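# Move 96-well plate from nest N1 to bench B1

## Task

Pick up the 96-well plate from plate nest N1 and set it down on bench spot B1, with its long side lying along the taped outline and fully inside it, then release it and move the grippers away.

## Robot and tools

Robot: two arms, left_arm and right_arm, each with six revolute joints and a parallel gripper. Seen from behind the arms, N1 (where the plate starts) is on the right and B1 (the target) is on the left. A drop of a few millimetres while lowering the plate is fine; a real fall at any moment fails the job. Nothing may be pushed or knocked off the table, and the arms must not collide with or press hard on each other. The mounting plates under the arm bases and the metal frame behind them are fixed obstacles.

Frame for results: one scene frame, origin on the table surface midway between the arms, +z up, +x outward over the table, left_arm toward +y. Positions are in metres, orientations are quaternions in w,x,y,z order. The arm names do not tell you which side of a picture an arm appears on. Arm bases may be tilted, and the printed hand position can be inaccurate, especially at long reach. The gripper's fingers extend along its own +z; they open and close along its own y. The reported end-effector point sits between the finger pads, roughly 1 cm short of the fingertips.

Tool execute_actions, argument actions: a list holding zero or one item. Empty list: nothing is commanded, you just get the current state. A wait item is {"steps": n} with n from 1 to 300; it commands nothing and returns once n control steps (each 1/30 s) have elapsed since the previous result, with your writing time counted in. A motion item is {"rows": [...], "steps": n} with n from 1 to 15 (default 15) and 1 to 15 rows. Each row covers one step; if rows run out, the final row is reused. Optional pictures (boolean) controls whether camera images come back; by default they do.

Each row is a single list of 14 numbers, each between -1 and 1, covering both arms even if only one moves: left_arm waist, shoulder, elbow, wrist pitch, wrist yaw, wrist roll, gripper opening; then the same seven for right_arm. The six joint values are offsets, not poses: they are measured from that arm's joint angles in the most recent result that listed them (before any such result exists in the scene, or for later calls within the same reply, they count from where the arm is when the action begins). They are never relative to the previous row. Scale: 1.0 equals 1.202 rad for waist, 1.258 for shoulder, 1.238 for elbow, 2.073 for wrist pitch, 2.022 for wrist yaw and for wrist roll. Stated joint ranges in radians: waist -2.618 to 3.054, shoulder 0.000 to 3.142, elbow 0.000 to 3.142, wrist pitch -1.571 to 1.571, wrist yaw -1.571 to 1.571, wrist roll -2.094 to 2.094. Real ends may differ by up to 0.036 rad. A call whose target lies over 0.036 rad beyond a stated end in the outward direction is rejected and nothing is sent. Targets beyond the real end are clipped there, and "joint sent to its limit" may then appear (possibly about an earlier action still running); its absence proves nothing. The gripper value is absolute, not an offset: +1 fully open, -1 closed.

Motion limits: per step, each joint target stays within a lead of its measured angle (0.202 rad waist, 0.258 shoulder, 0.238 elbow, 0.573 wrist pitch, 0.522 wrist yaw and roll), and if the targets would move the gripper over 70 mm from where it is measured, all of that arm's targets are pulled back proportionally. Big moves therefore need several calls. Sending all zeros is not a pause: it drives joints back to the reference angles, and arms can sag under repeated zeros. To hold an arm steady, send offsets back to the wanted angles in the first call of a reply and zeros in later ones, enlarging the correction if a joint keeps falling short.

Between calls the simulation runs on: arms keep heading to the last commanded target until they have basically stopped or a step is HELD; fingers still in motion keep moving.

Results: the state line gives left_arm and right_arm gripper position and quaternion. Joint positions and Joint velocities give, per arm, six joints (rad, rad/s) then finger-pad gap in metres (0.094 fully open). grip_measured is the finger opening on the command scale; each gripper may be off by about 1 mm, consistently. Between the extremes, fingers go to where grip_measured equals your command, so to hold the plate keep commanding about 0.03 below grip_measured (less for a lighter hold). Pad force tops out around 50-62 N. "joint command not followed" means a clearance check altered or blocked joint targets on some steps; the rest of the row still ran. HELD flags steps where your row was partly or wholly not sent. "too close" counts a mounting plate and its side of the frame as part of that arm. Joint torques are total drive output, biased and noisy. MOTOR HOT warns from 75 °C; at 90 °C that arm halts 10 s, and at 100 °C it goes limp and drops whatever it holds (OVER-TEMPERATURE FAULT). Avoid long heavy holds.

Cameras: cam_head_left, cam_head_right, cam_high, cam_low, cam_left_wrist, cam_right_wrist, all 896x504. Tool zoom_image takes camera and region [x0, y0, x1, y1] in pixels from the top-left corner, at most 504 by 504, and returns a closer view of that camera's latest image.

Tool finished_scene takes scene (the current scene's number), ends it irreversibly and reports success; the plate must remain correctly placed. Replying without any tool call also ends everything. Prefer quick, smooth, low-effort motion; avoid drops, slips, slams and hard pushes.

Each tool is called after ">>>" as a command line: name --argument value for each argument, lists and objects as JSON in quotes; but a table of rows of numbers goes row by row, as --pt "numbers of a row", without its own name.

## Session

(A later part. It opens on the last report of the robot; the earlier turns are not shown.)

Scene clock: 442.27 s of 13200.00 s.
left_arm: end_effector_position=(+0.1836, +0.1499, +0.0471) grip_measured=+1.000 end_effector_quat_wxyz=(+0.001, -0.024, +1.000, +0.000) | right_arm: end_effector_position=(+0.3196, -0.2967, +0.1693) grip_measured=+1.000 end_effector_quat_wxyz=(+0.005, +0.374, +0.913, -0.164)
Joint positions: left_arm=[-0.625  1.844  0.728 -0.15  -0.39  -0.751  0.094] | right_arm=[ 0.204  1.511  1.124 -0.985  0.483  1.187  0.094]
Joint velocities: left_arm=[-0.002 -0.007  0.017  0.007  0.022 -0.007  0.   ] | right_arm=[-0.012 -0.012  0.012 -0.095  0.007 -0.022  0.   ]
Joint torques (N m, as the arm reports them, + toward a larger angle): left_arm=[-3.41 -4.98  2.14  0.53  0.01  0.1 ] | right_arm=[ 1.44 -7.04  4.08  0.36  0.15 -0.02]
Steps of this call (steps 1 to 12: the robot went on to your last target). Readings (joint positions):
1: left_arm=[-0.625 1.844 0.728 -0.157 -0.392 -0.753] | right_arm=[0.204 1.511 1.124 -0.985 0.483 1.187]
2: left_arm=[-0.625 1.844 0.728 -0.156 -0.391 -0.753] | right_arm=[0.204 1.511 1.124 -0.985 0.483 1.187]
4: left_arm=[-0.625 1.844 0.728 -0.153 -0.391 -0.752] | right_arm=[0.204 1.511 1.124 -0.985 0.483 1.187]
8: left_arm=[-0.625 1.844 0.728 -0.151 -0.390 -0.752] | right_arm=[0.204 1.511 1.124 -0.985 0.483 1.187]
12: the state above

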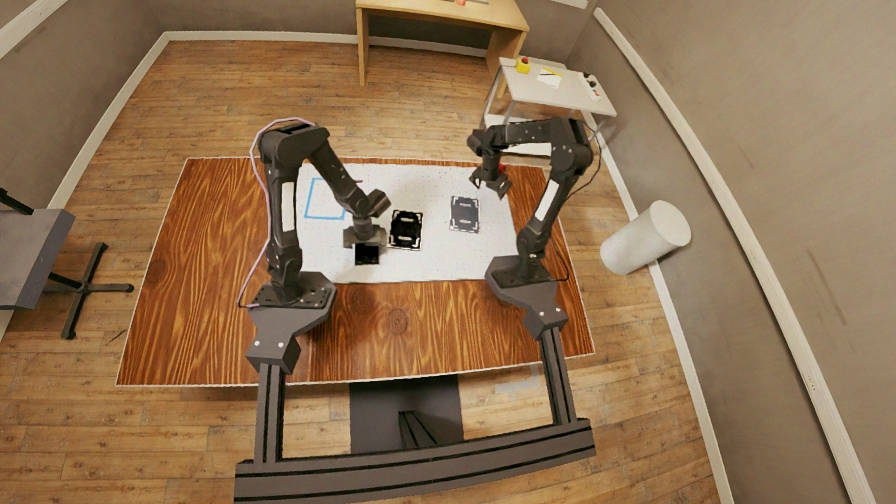

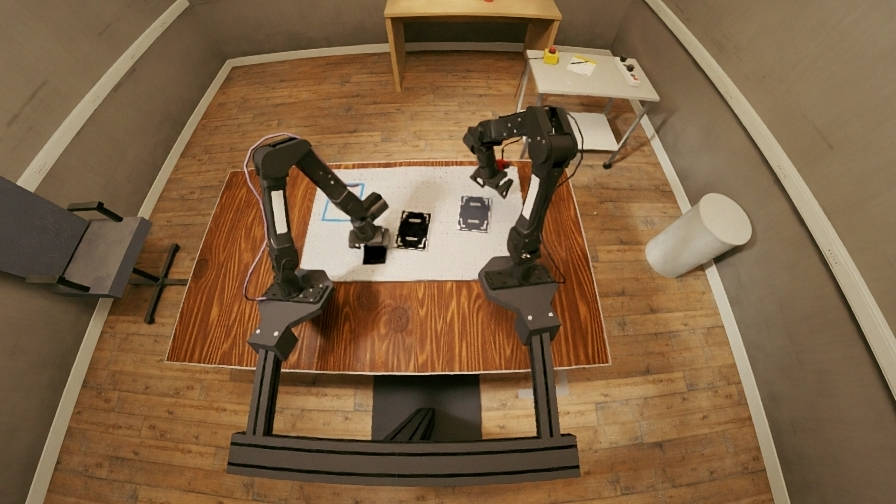

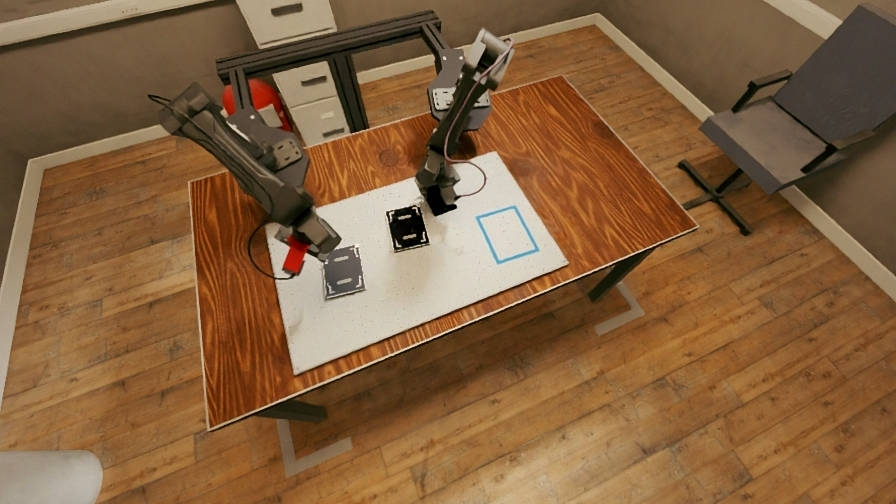

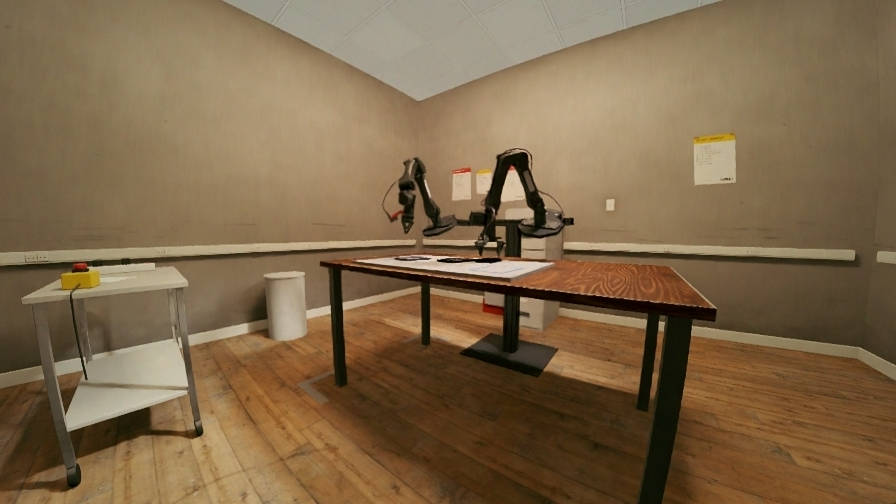

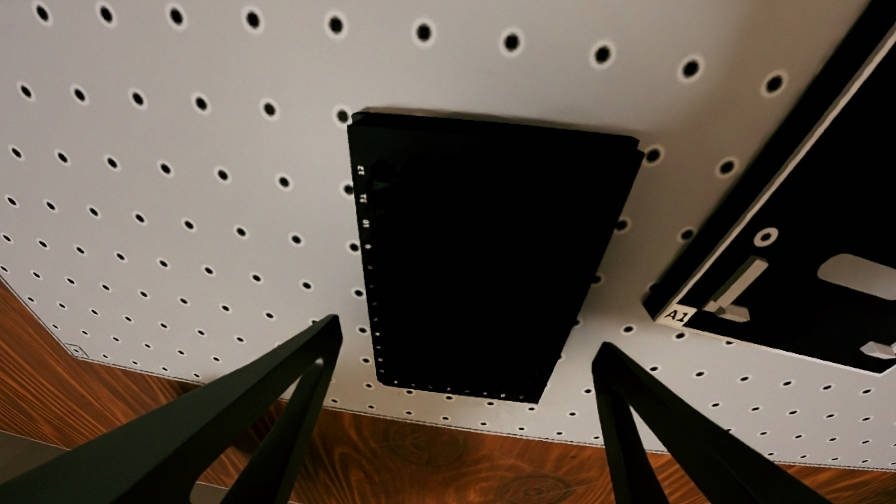

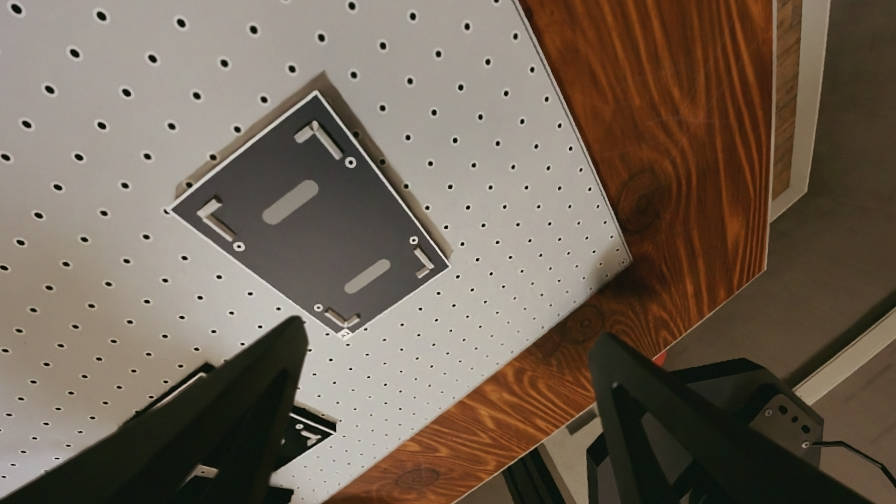

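>>> execute_actions --actions '[{"rows": [[0.002,0.01,-0.004,0.012,0,0.006,1,0,0,0,0,0,0,1],[0.004,0.018,-0.008,0.02,0,0.012,1,0,0,0,0,0,0,1],[0.006,0.025,-0.011,0.027,0,0.017,1,0,0,0,0,0,0,1],[0.007,0.032,-0.014,0.033,0.002,0.021,1,0,0,0,0,0,0,1],[0.008,0.039,-0.016,0.039,0.003,0.023,1,0,0,0,0,0,0,1],[0.009,0.046,-0.018,0.044,0.004,0.023,1,0,0,0,0,0,0,1],[0.01,0.053,-0.018,0.049,0.004,0.023,1,0,0,0,0,0,0,1],[0.011,0.059,-0.018,0.053,0.004,0.023,1,0,0,0,0,0,0,1],[0.012,0.065,-0.018,0.057,0.004,0.023,1,0,0,0,0,0,0,1],[0.013,0.07,-0.018,0.06,0.004,0.023,1,0,0,0,0,0,0,1],[0.0135,0.074,-0.018,0.06,0.004,0.023,1,0,0,0,0,0,0,1],[0.0135,0.077,-0.018,0.06,0.004,0.023,1,0,0,0,0,0,0,1]], "steps": 15}]' --pictures false

>>> execute_actions --actions '[{"steps": 12}]'

>>> zoom_image --camera "cam_low" --region '[455, 225, 525, 275]'

Scene clock: 458.53 s of 13200.00 s.
left_arm: end_effector_position=(+0.1800, +0.1472, +0.0275) grip_measured=+1.000 end_effector_quat_wxyz=(+0.001, -0.013, +1.000, -0.001) | right_arm: end_effector_position=(+0.3196, -0.2967, +0.1693) grip_measured=+1.000 end_effector_quat_wxyz=(+0.005, +0.374, +0.913, -0.164)
Joint positions: left_arm=[-0.612  1.926  0.728 -0.061 -0.384 -0.715  0.094] | right_arm=[ 0.204  1.511  1.124 -0.985  0.483  1.187  0.094]
Joint velocities: left_arm=[-0.002  0.017 -0.002  0.007 -0.007  0.051  0.   ] | right_arm=[-0.002 -0.007  0.032 -0.081 -0.037  0.007  0.   ]
Joint torques (N m, as the arm reports them, + toward a larger angle): left_arm=[-3.14 -5.21  0.09  0.52  0.04  0.08] | right_arm=[ 1.43 -7.04  4.07  0.36  0.14 -0.02]
Steps of this call (steps 1 to 15: the robot went on to your last target; steps 16 to 90: nothing new was sent; then 12.77 s passed at rest; steps 91 to 105: all 15 steps of this action). Readings (joint positions):
91: left_arm=[-0.625 1.844 0.728 -0.150 -0.390 -0.751] | right_arm=[0.204 1.511 1.124 -0.985 0.483 1.187]
92: left_arm=[-0.625 1.844 0.728 -0.148 -0.390 -0.748] | right_arm=[0.204 1.511 1.124 -0.985 0.483 1.187]
94: left_arm=[-0.624 1.850 0.728 -0.134 -0.390 -0.739] | right_arm=[0.204 1.511 1.124 -0.985 0.483 1.187]
98: left_arm=[-0.617 1.885 0.728 -0.097 -0.387 -0.724] | right_arm=[0.204 1.511 1.124 -0.985 0.483 1.187]
105: the state above

Scene clock: 458.93 s of 13200.00 s.
left_arm: end_effector_position=(+0.1823, +0.1453, +0.0275) grip_measured=+1.000 end_effector_quat_wxyz=(+0.006, -0.014, +1.000, -0.005) | right_arm: end_effector_position=(+0.3196, -0.2967, +0.1693) grip_measured=+1.000 end_effector_quat_wxyz=(+0.005, +0.374, +0.913, -0.164)
Joint positions: left_arm=[-0.612  1.926  0.728 -0.048 -0.384 -0.713  0.094] | right_arm=[ 0.204  1.511  1.124 -0.985  0.483  1.187  0.094]
Joint velocities: left_arm=[-0.002 -0.022 -0.002 -0.051 -0.007 -0.095  0.   ] | right_arm=[ 0.002 -0.002  0.027 -0.007 -0.022 -0.051  0.   ]
Joint torques (N m, as the arm reports them, + toward a larger angle): left_arm=[-3.32 -5.02  0.29  0.52  0.    0.06] | right_arm=[ 1.44 -7.05  4.07  0.36  0.14 -0.02]
Steps of this call (steps 1 to 12: the robot went on to your last target). Readings (joint positions):
1: left_arm=[-0.612 1.926 0.728 -0.059 -0.384 -0.714] | right_arm=[0.204 1.511 1.124 -0.985 0.483 1.187]
2: left_arm=[-0.612 1.926 0.728 -0.057 -0.384 -0.714] | right_arm=[0.204 1.511 1.124 -0.985 0.483 1.187]
4: left_arm=[-0.612 1.926 0.728 -0.053 -0.384 -0.714] | right_arm=[0.204 1.511 1.124 -0.985 0.483 1.187]
8: left_arm=[-0.612 1.926 0.728 -0.049 -0.384 -0.713] | right_arm=[0.204 1.511 1.124 -0.985 0.483 1.187]
12: the state above

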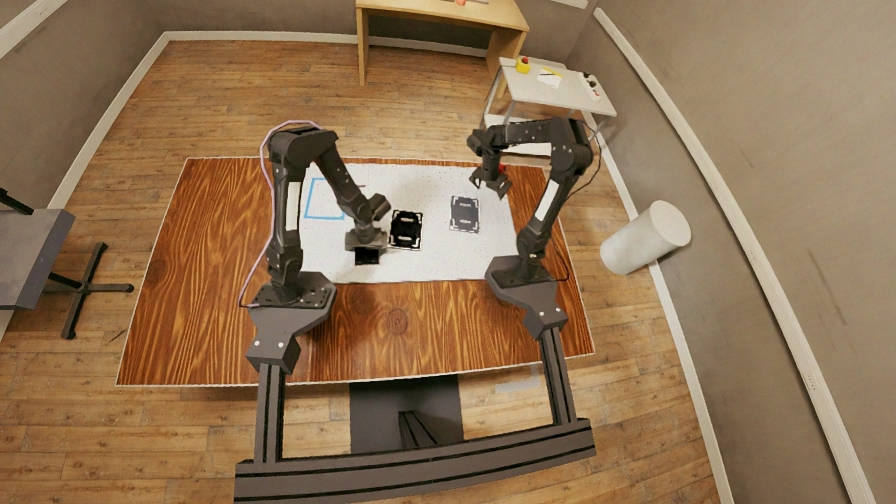

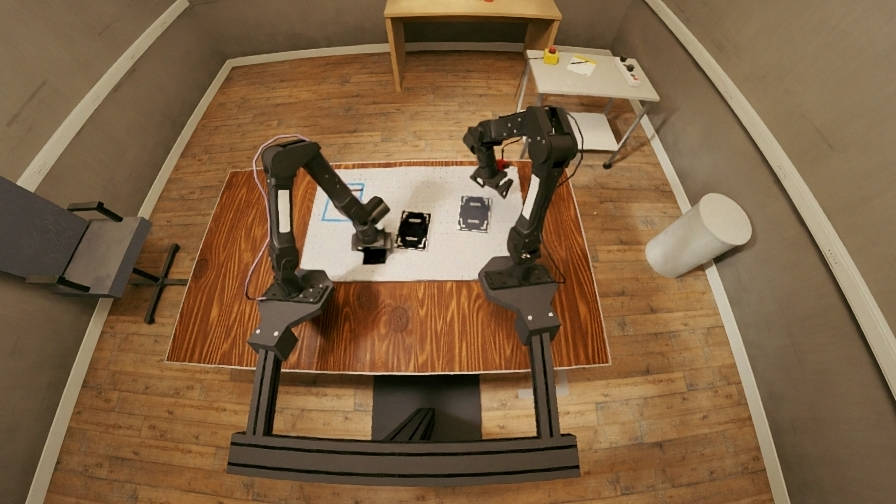

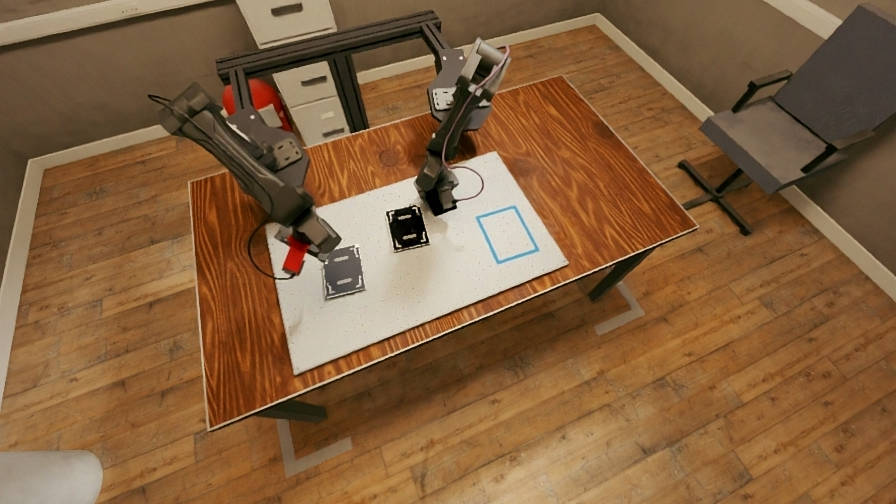

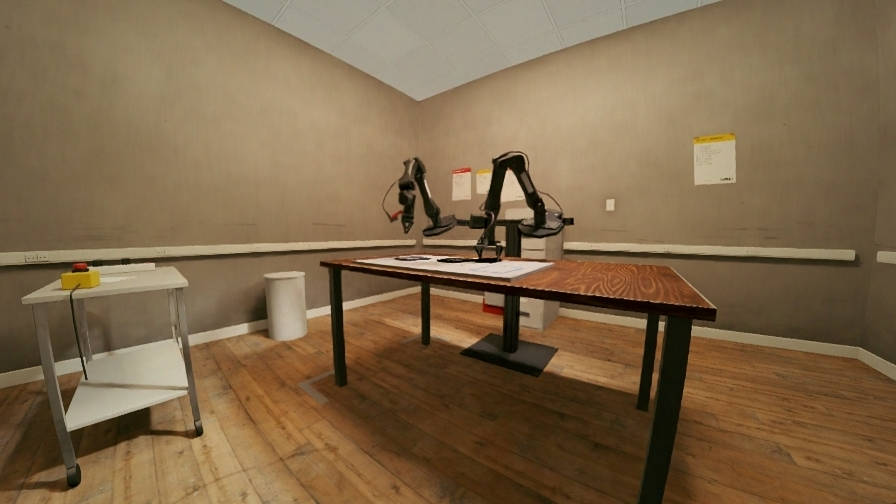

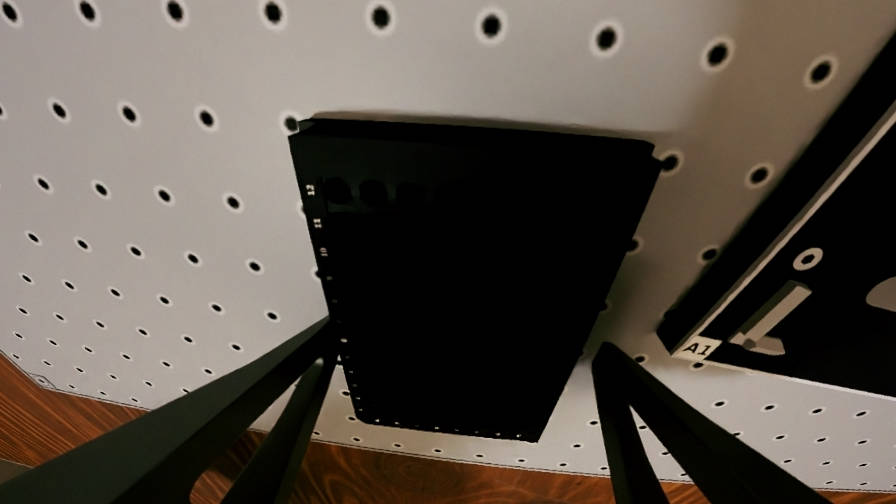

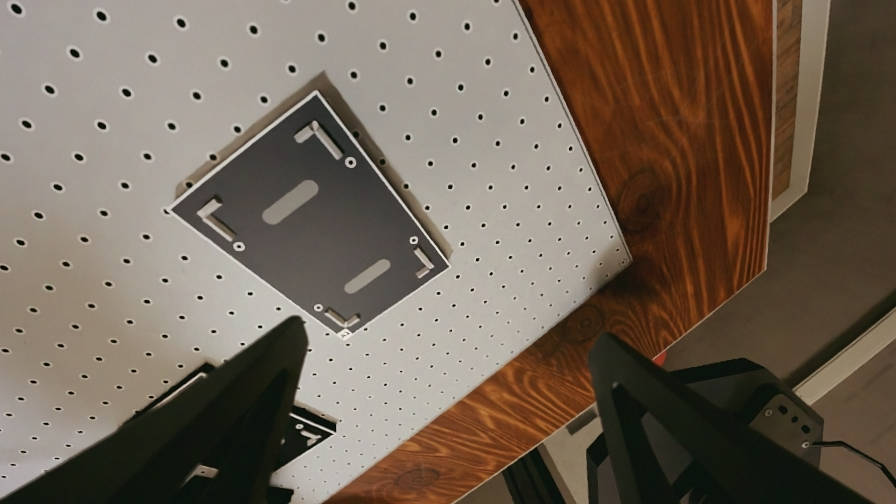

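Region (455, 225, 525, 275) of cam_low's 896x504 image, scaled by 7.200, with more detail than that image has; it fills the top 360 rows of this view, and the rest is white.

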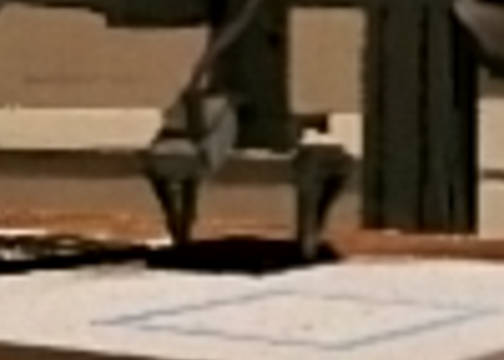

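>>> execute_actions --actions '[{"rows": [[0,0.01,0,-0.004,0,0,1,0,0,0,0,0,0,1],[0,0.016,0,-0.004,0,0,1,0,0,0,0,0,0,1],[0,0.02,0,-0.004,0,0,1,0,0,0,0,0,0,1],[0,0.023,0,-0.004,0,0,1,0,0,0,0,0,0,1],[0,0.026,0,-0.004,0,0,1,0,0,0,0,0,0,1],[0,0.028,0,-0.004,0,0,1,0,0,0,0,0,0,1],[0,0.03,0,-0.004,0,0,1,0,0,0,0,0,0,1],[0,0.032,0,-0.004,0,0,1,0,0,0,0,0,0,1]], "steps": 15}]'

Scene clock: 468.47 s of 13200.00 s.
left_arm: end_effector_position=(+0.1756, +0.1479, +0.0219) grip_measured=+1.000 end_effector_quat_wxyz=(-0.003, -0.010, +1.000, +0.003) | right_arm: end_effector_position=(+0.3196, -0.2967, +0.1693) grip_measured=+1.000 end_effector_quat_wxyz=(+0.005, +0.374, +0.913, -0.164)
Joint positions: left_arm=[-0.612  1.952  0.728 -0.048 -0.384 -0.713  0.094] | right_arm=[ 0.204  1.511  1.124 -0.985  0.483  1.187  0.094]
Joint velocities: left_arm=[ 0.007 -0.007 -0.012  0.051 -0.007 -0.007  0.   ] | right_arm=[-0.017 -0.002  0.012 -0.007 -0.037 -0.007  0.   ]
Joint torques (N m, as the arm reports them, + toward a larger angle): left_arm=[-3.3  -4.97  1.61  0.26 -0.06  0.  ] | right_arm=[ 1.44 -7.04  4.08  0.36  0.14 -0.02]
Steps of this call (steps 1 to 30: the robot went on to your last target; steps 31 to 90: nothing new was sent; then 6.03 s passed at rest; steps 91 to 105: all 15 steps of this action). Readings (joint positions):
91: left_arm=[-0.612 1.926 0.728 -0.048 -0.384 -0.713] | right_arm=[0.204 1.511 1.124 -0.985 0.483 1.187]
92: left_arm=[-0.612 1.926 0.728 -0.048 -0.384 -0.713] | right_arm=[0.204 1.511 1.124 -0.985 0.483 1.187]
94: left_arm=[-0.612 1.928 0.728 -0.048 -0.384 -0.713] | right_arm=[0.204 1.511 1.124 -0.985 0.483 1.187]
98: left_arm=[-0.612 1.944 0.728 -0.048 -0.384 -0.713] | right_arm=[0.204 1.511 1.124 -0.985 0.483 1.187]
105: the state above

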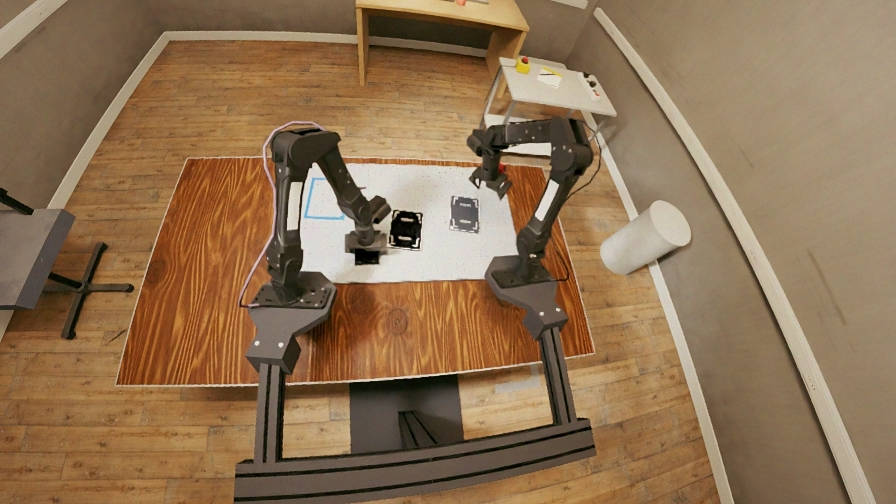

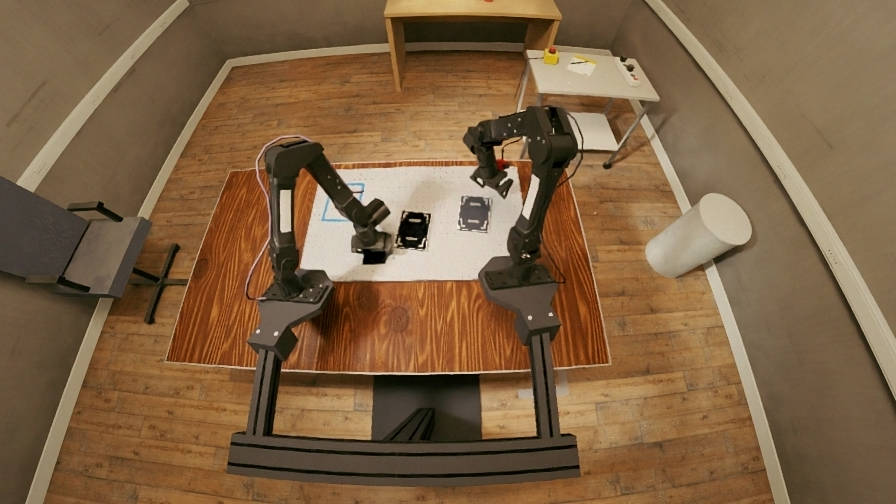

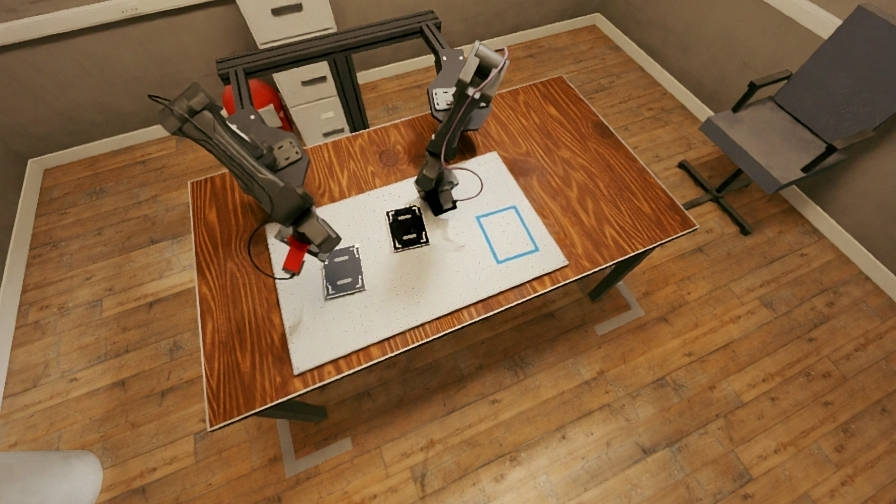

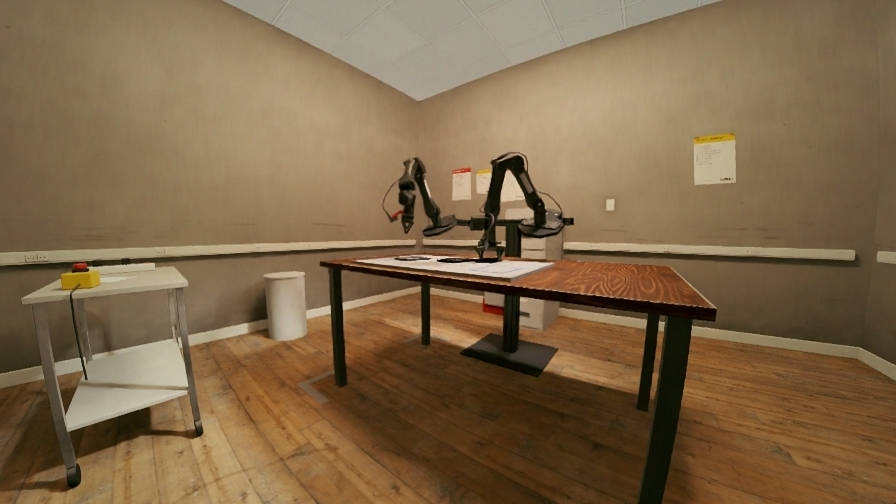

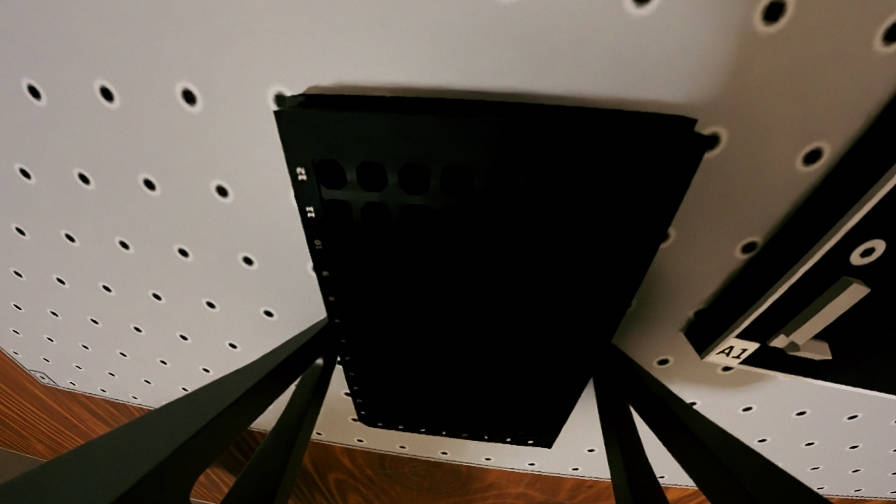

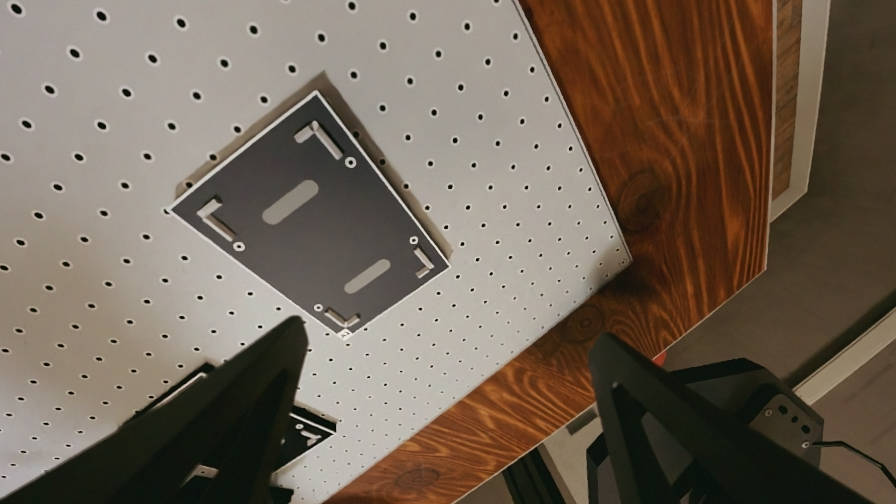

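>>> execute_actions --actions '[]'

Scene clock: 489.93 s of 13200.00 s.
left_arm: end_effector_position=(+0.1756, +0.1479, +0.0219) grip_measured=+1.000 end_effector_quat_wxyz=(-0.003, -0.010, +1.000, +0.003) | right_arm: end_effector_position=(+0.3196, -0.2967, +0.1693) grip_measured=+1.000 end_effector_quat_wxyz=(+0.005, +0.374, +0.913, -0.164)
Joint positions: left_arm=[-0.612  1.952  0.728 -0.048 -0.384 -0.713  0.094] | right_arm=[ 0.204  1.511  1.124 -0.985  0.483  1.187  0.094]
Joint velocities: left_arm=[-0.002 -0.012  0.012 -0.007 -0.037  0.007  0.   ] | right_arm=[-0.012 -0.007 -0.012 -0.037 -0.007 -0.022  0.   ]
Joint torques (N m, as the arm reports them, + toward a larger angle): left_arm=[-3.47 -5.11  1.72  0.21  0.01  0.02] | right_arm=[ 1.44 -7.05  4.07  0.36  0.14 -0.02]
Steps of this call (steps 1 to 15: the robot went on to your last target; steps 16 to 90: nothing new was sent; then 18.47 s passed at rest). Readings (joint positions):
1: left_arm=[-0.612 1.952 0.728 -0.048 -0.384 -0.713] | right_arm=[0.204 1.511 1.124 -0.985 0.483 1.187]
2: left_arm=[-0.612 1.952 0.728 -0.048 -0.384 -0.713] | right_arm=[0.204 1.511 1.124 -0.985 0.483 1.187]
4: left_arm=[-0.612 1.952 0.728 -0.048 -0.384 -0.713] | right_arm=[0.204 1.511 1.124 -0.985 0.483 1.187]
8: left_arm=[-0.612 1.952 0.728 -0.048 -0.384 -0.713] | right_arm=[0.204 1.511 1.124 -0.985 0.483 1.187]
90: the state above
All arms were judged still, so your last target was given up. Only a new action makes them travel on or press farther. Fingers that are still opening or closing keep moving.

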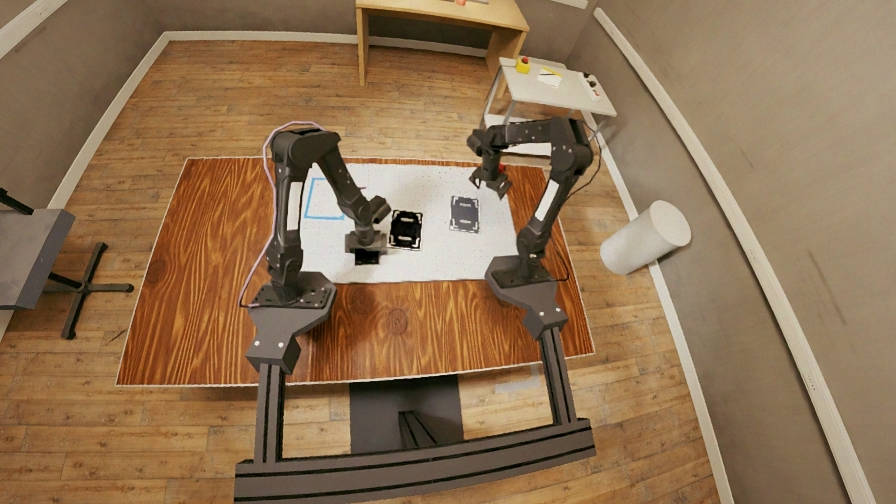

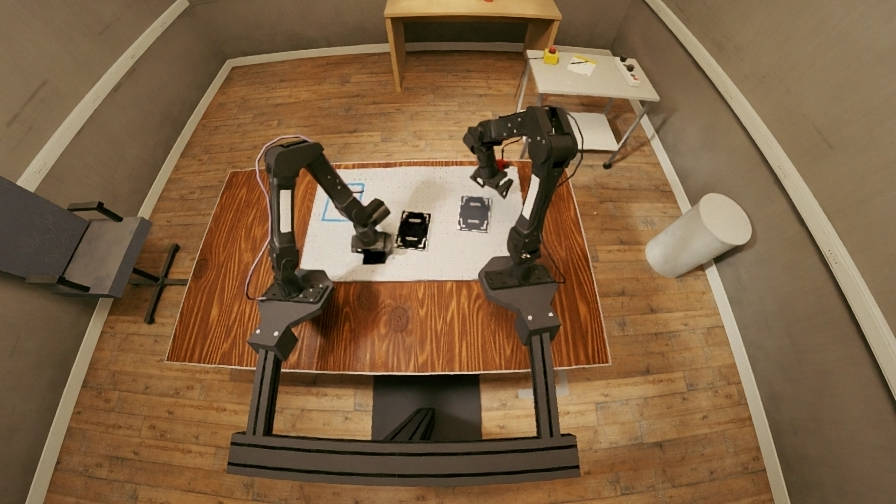

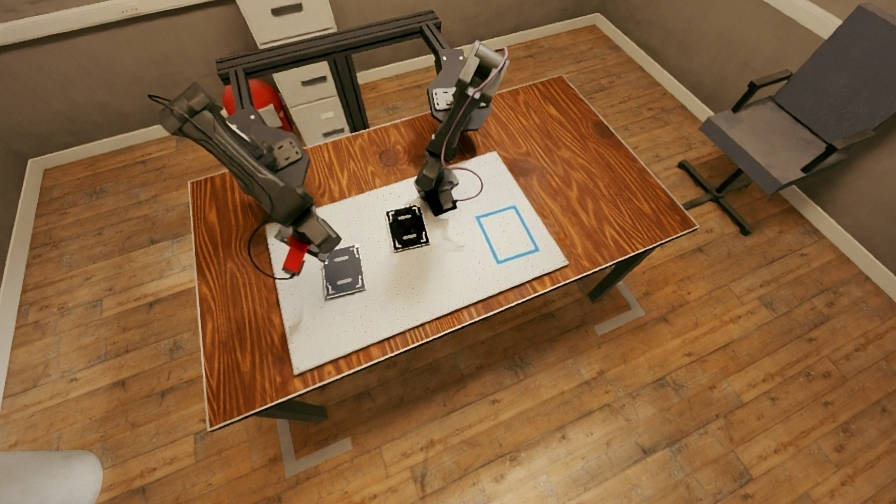

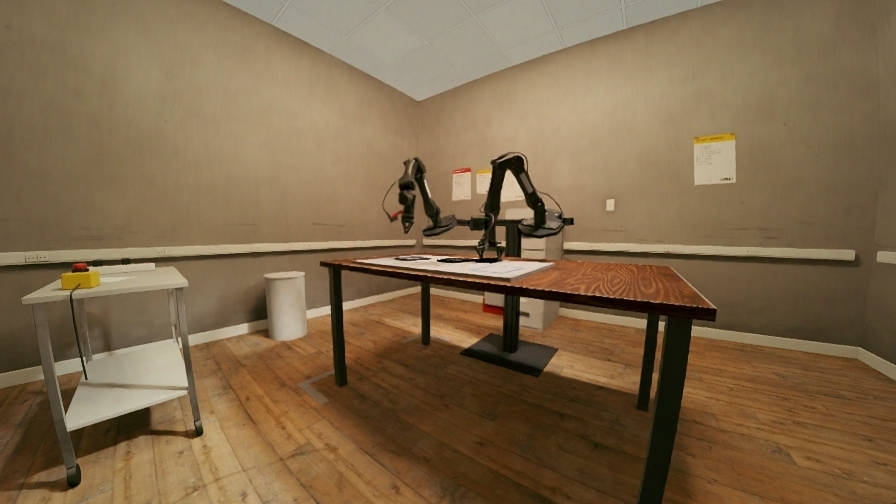

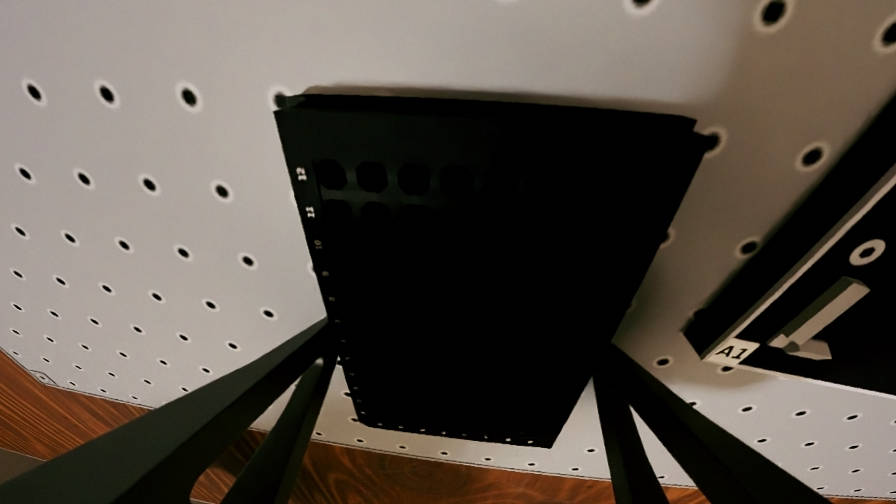

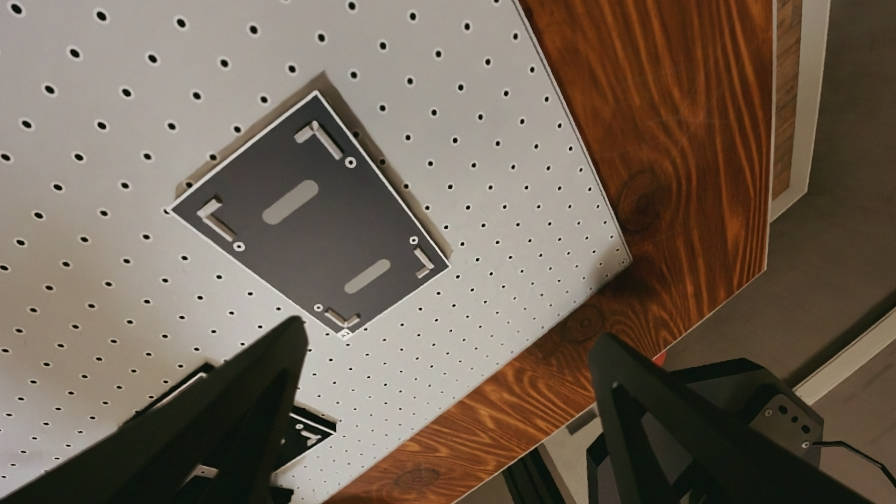

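>>> execute_actions --actions '[{"rows":[[0,0,0,0,0,0,0.95,0,0,0,0,0,0,1],[0,0,0,0,0,0,0.91,0,0,0,0,0,0,1],[0,0,0,0,0,0,0.88,0,0,0,0,0,0,1],[0,0,0,0,0,0,0.85,0,0,0,0,0,0,1],[0,0,0,0,0,0,0.83,0,0,0,0,0,0,1],[0,0,0,0,0,0,0.81,0,0,0,0,0,0,1],[0,0,0,0,0,0,0.795,0,0,0,0,0,0,1],[0,0,0,0,0,0,0.78,0,0,0,0,0,0,1],[0,0,0,0,0,0,0.77,0,0,0,0,0,0,1],[0,0,0,0,0,0,0.76,0,0,0,0,0,0,1],[0,0,0,0,0,0,0.75,0,0,0,0,0,0,1]],"steps":15}]' --pictures false

>>> execute_actions --actions '[{"steps":10}]' --pictures false

Scene clock: 496.73 s of 13200.00 s.
left_arm: end_effector_position=(+0.1756, +0.1479, +0.0219) grip_measured=+0.766 end_effector_quat_wxyz=(-0.003, -0.010, +1.000, +0.003) | right_arm: end_effector_position=(+0.3196, -0.2967, +0.1693) grip_measured=+1.000 end_effector_quat_wxyz=(+0.005, +0.374, +0.913, -0.164)
Joint positions: left_arm=[-0.612  1.952  0.728 -0.048 -0.384 -0.713  0.083] | right_arm=[ 0.204  1.511  1.124 -0.985  0.483  1.187  0.094]
Joint velocities: left_arm=[-0.002 -0.007 -0.012 -0.022 -0.095  0.037  0.   ] | right_arm=[-0.002 -0.012 -0.017  0.037 -0.022 -0.022  0.   ]
Joint torques (N m, as the arm reports them, + toward a larger angle): left_arm=[-3.56 -6.19  1.57  0.32  0.    0.03] | right_arm=[ 1.44 -7.05  4.08  0.36  0.14 -0.02]
Steps of this call (steps 1 to 90: nothing new was sent; then 3.30 s passed at rest; steps 91 to 105: all 15 steps of this action). Readings (joint positions):
91: left_arm=[-0.612 1.952 0.728 -0.048 -0.384 -0.713] | right_arm=[0.204 1.511 1.124 -0.985 0.483 1.187]
92: left_arm=[-0.612 1.952 0.728 -0.048 -0.384 -0.713] | right_arm=[0.204 1.511 1.124 -0.985 0.483 1.187]
94: left_arm=[-0.612 1.952 0.728 -0.048 -0.384 -0.713] | right_arm=[0.204 1.511 1.124 -0.985 0.483 1.187]
98: left_arm=[-0.612 1.952 0.728 -0.048 -0.384 -0.713] | right_arm=[0.204 1.511 1.124 -0.985 0.483 1.187]
105: the state above

Scene clock: 497.07 s of 13200.00 s.
left_arm: end_effector_position=(+0.1756, +0.1479, +0.0219) grip_measured=+0.766 end_effector_quat_wxyz=(-0.003, -0.010, +1.000, +0.003) | right_arm: end_effector_position=(+0.3196, -0.2967, +0.1693) grip_measured=+1.000 end_effector_quat_wxyz=(+0.005, +0.374, +0.913, -0.164)
Joint positions: left_arm=[-0.612  1.952  0.728 -0.048 -0.384 -0.713  0.083] | right_arm=[ 0.204  1.511  1.124 -0.985  0.483  1.187  0.094]
Joint velocities: left_arm=[ 0.002  0.002 -0.012 -0.007 -0.007  0.007 -0.001] | right_arm=[-0.007  0.002  0.002 -0.007 -0.022  0.007  0.   ]
Joint torques (N m, as the arm reports them, + toward a larger angle): left_arm=[-3.38 -6.29  1.8   0.33 -0.03  0.01] | right_arm=[ 1.44 -7.04  4.07  0.36  0.14 -0.02]
Steps of this call (steps 1 to 10: the robot went on to your last target). Readings (joint positions):
1: left_arm=[-0.612 1.952 0.728 -0.048 -0.384 -0.713] | right_arm=[0.204 1.511 1.124 -0.985 0.483 1.187]
2: left_arm=[-0.612 1.952 0.728 -0.048 -0.384 -0.713] | right_arm=[0.204 1.511 1.124 -0.985 0.483 1.187]
4: left_arm=[-0.612 1.952 0.728 -0.048 -0.384 -0.713] | right_arm=[0.204 1.511 1.124 -0.985 0.483 1.187]
8: left_arm=[-0.612 1.952 0.728 -0.048 -0.384 -0.713] | right_arm=[0.204 1.511 1.124 -0.985 0.483 1.187]
10: the state above


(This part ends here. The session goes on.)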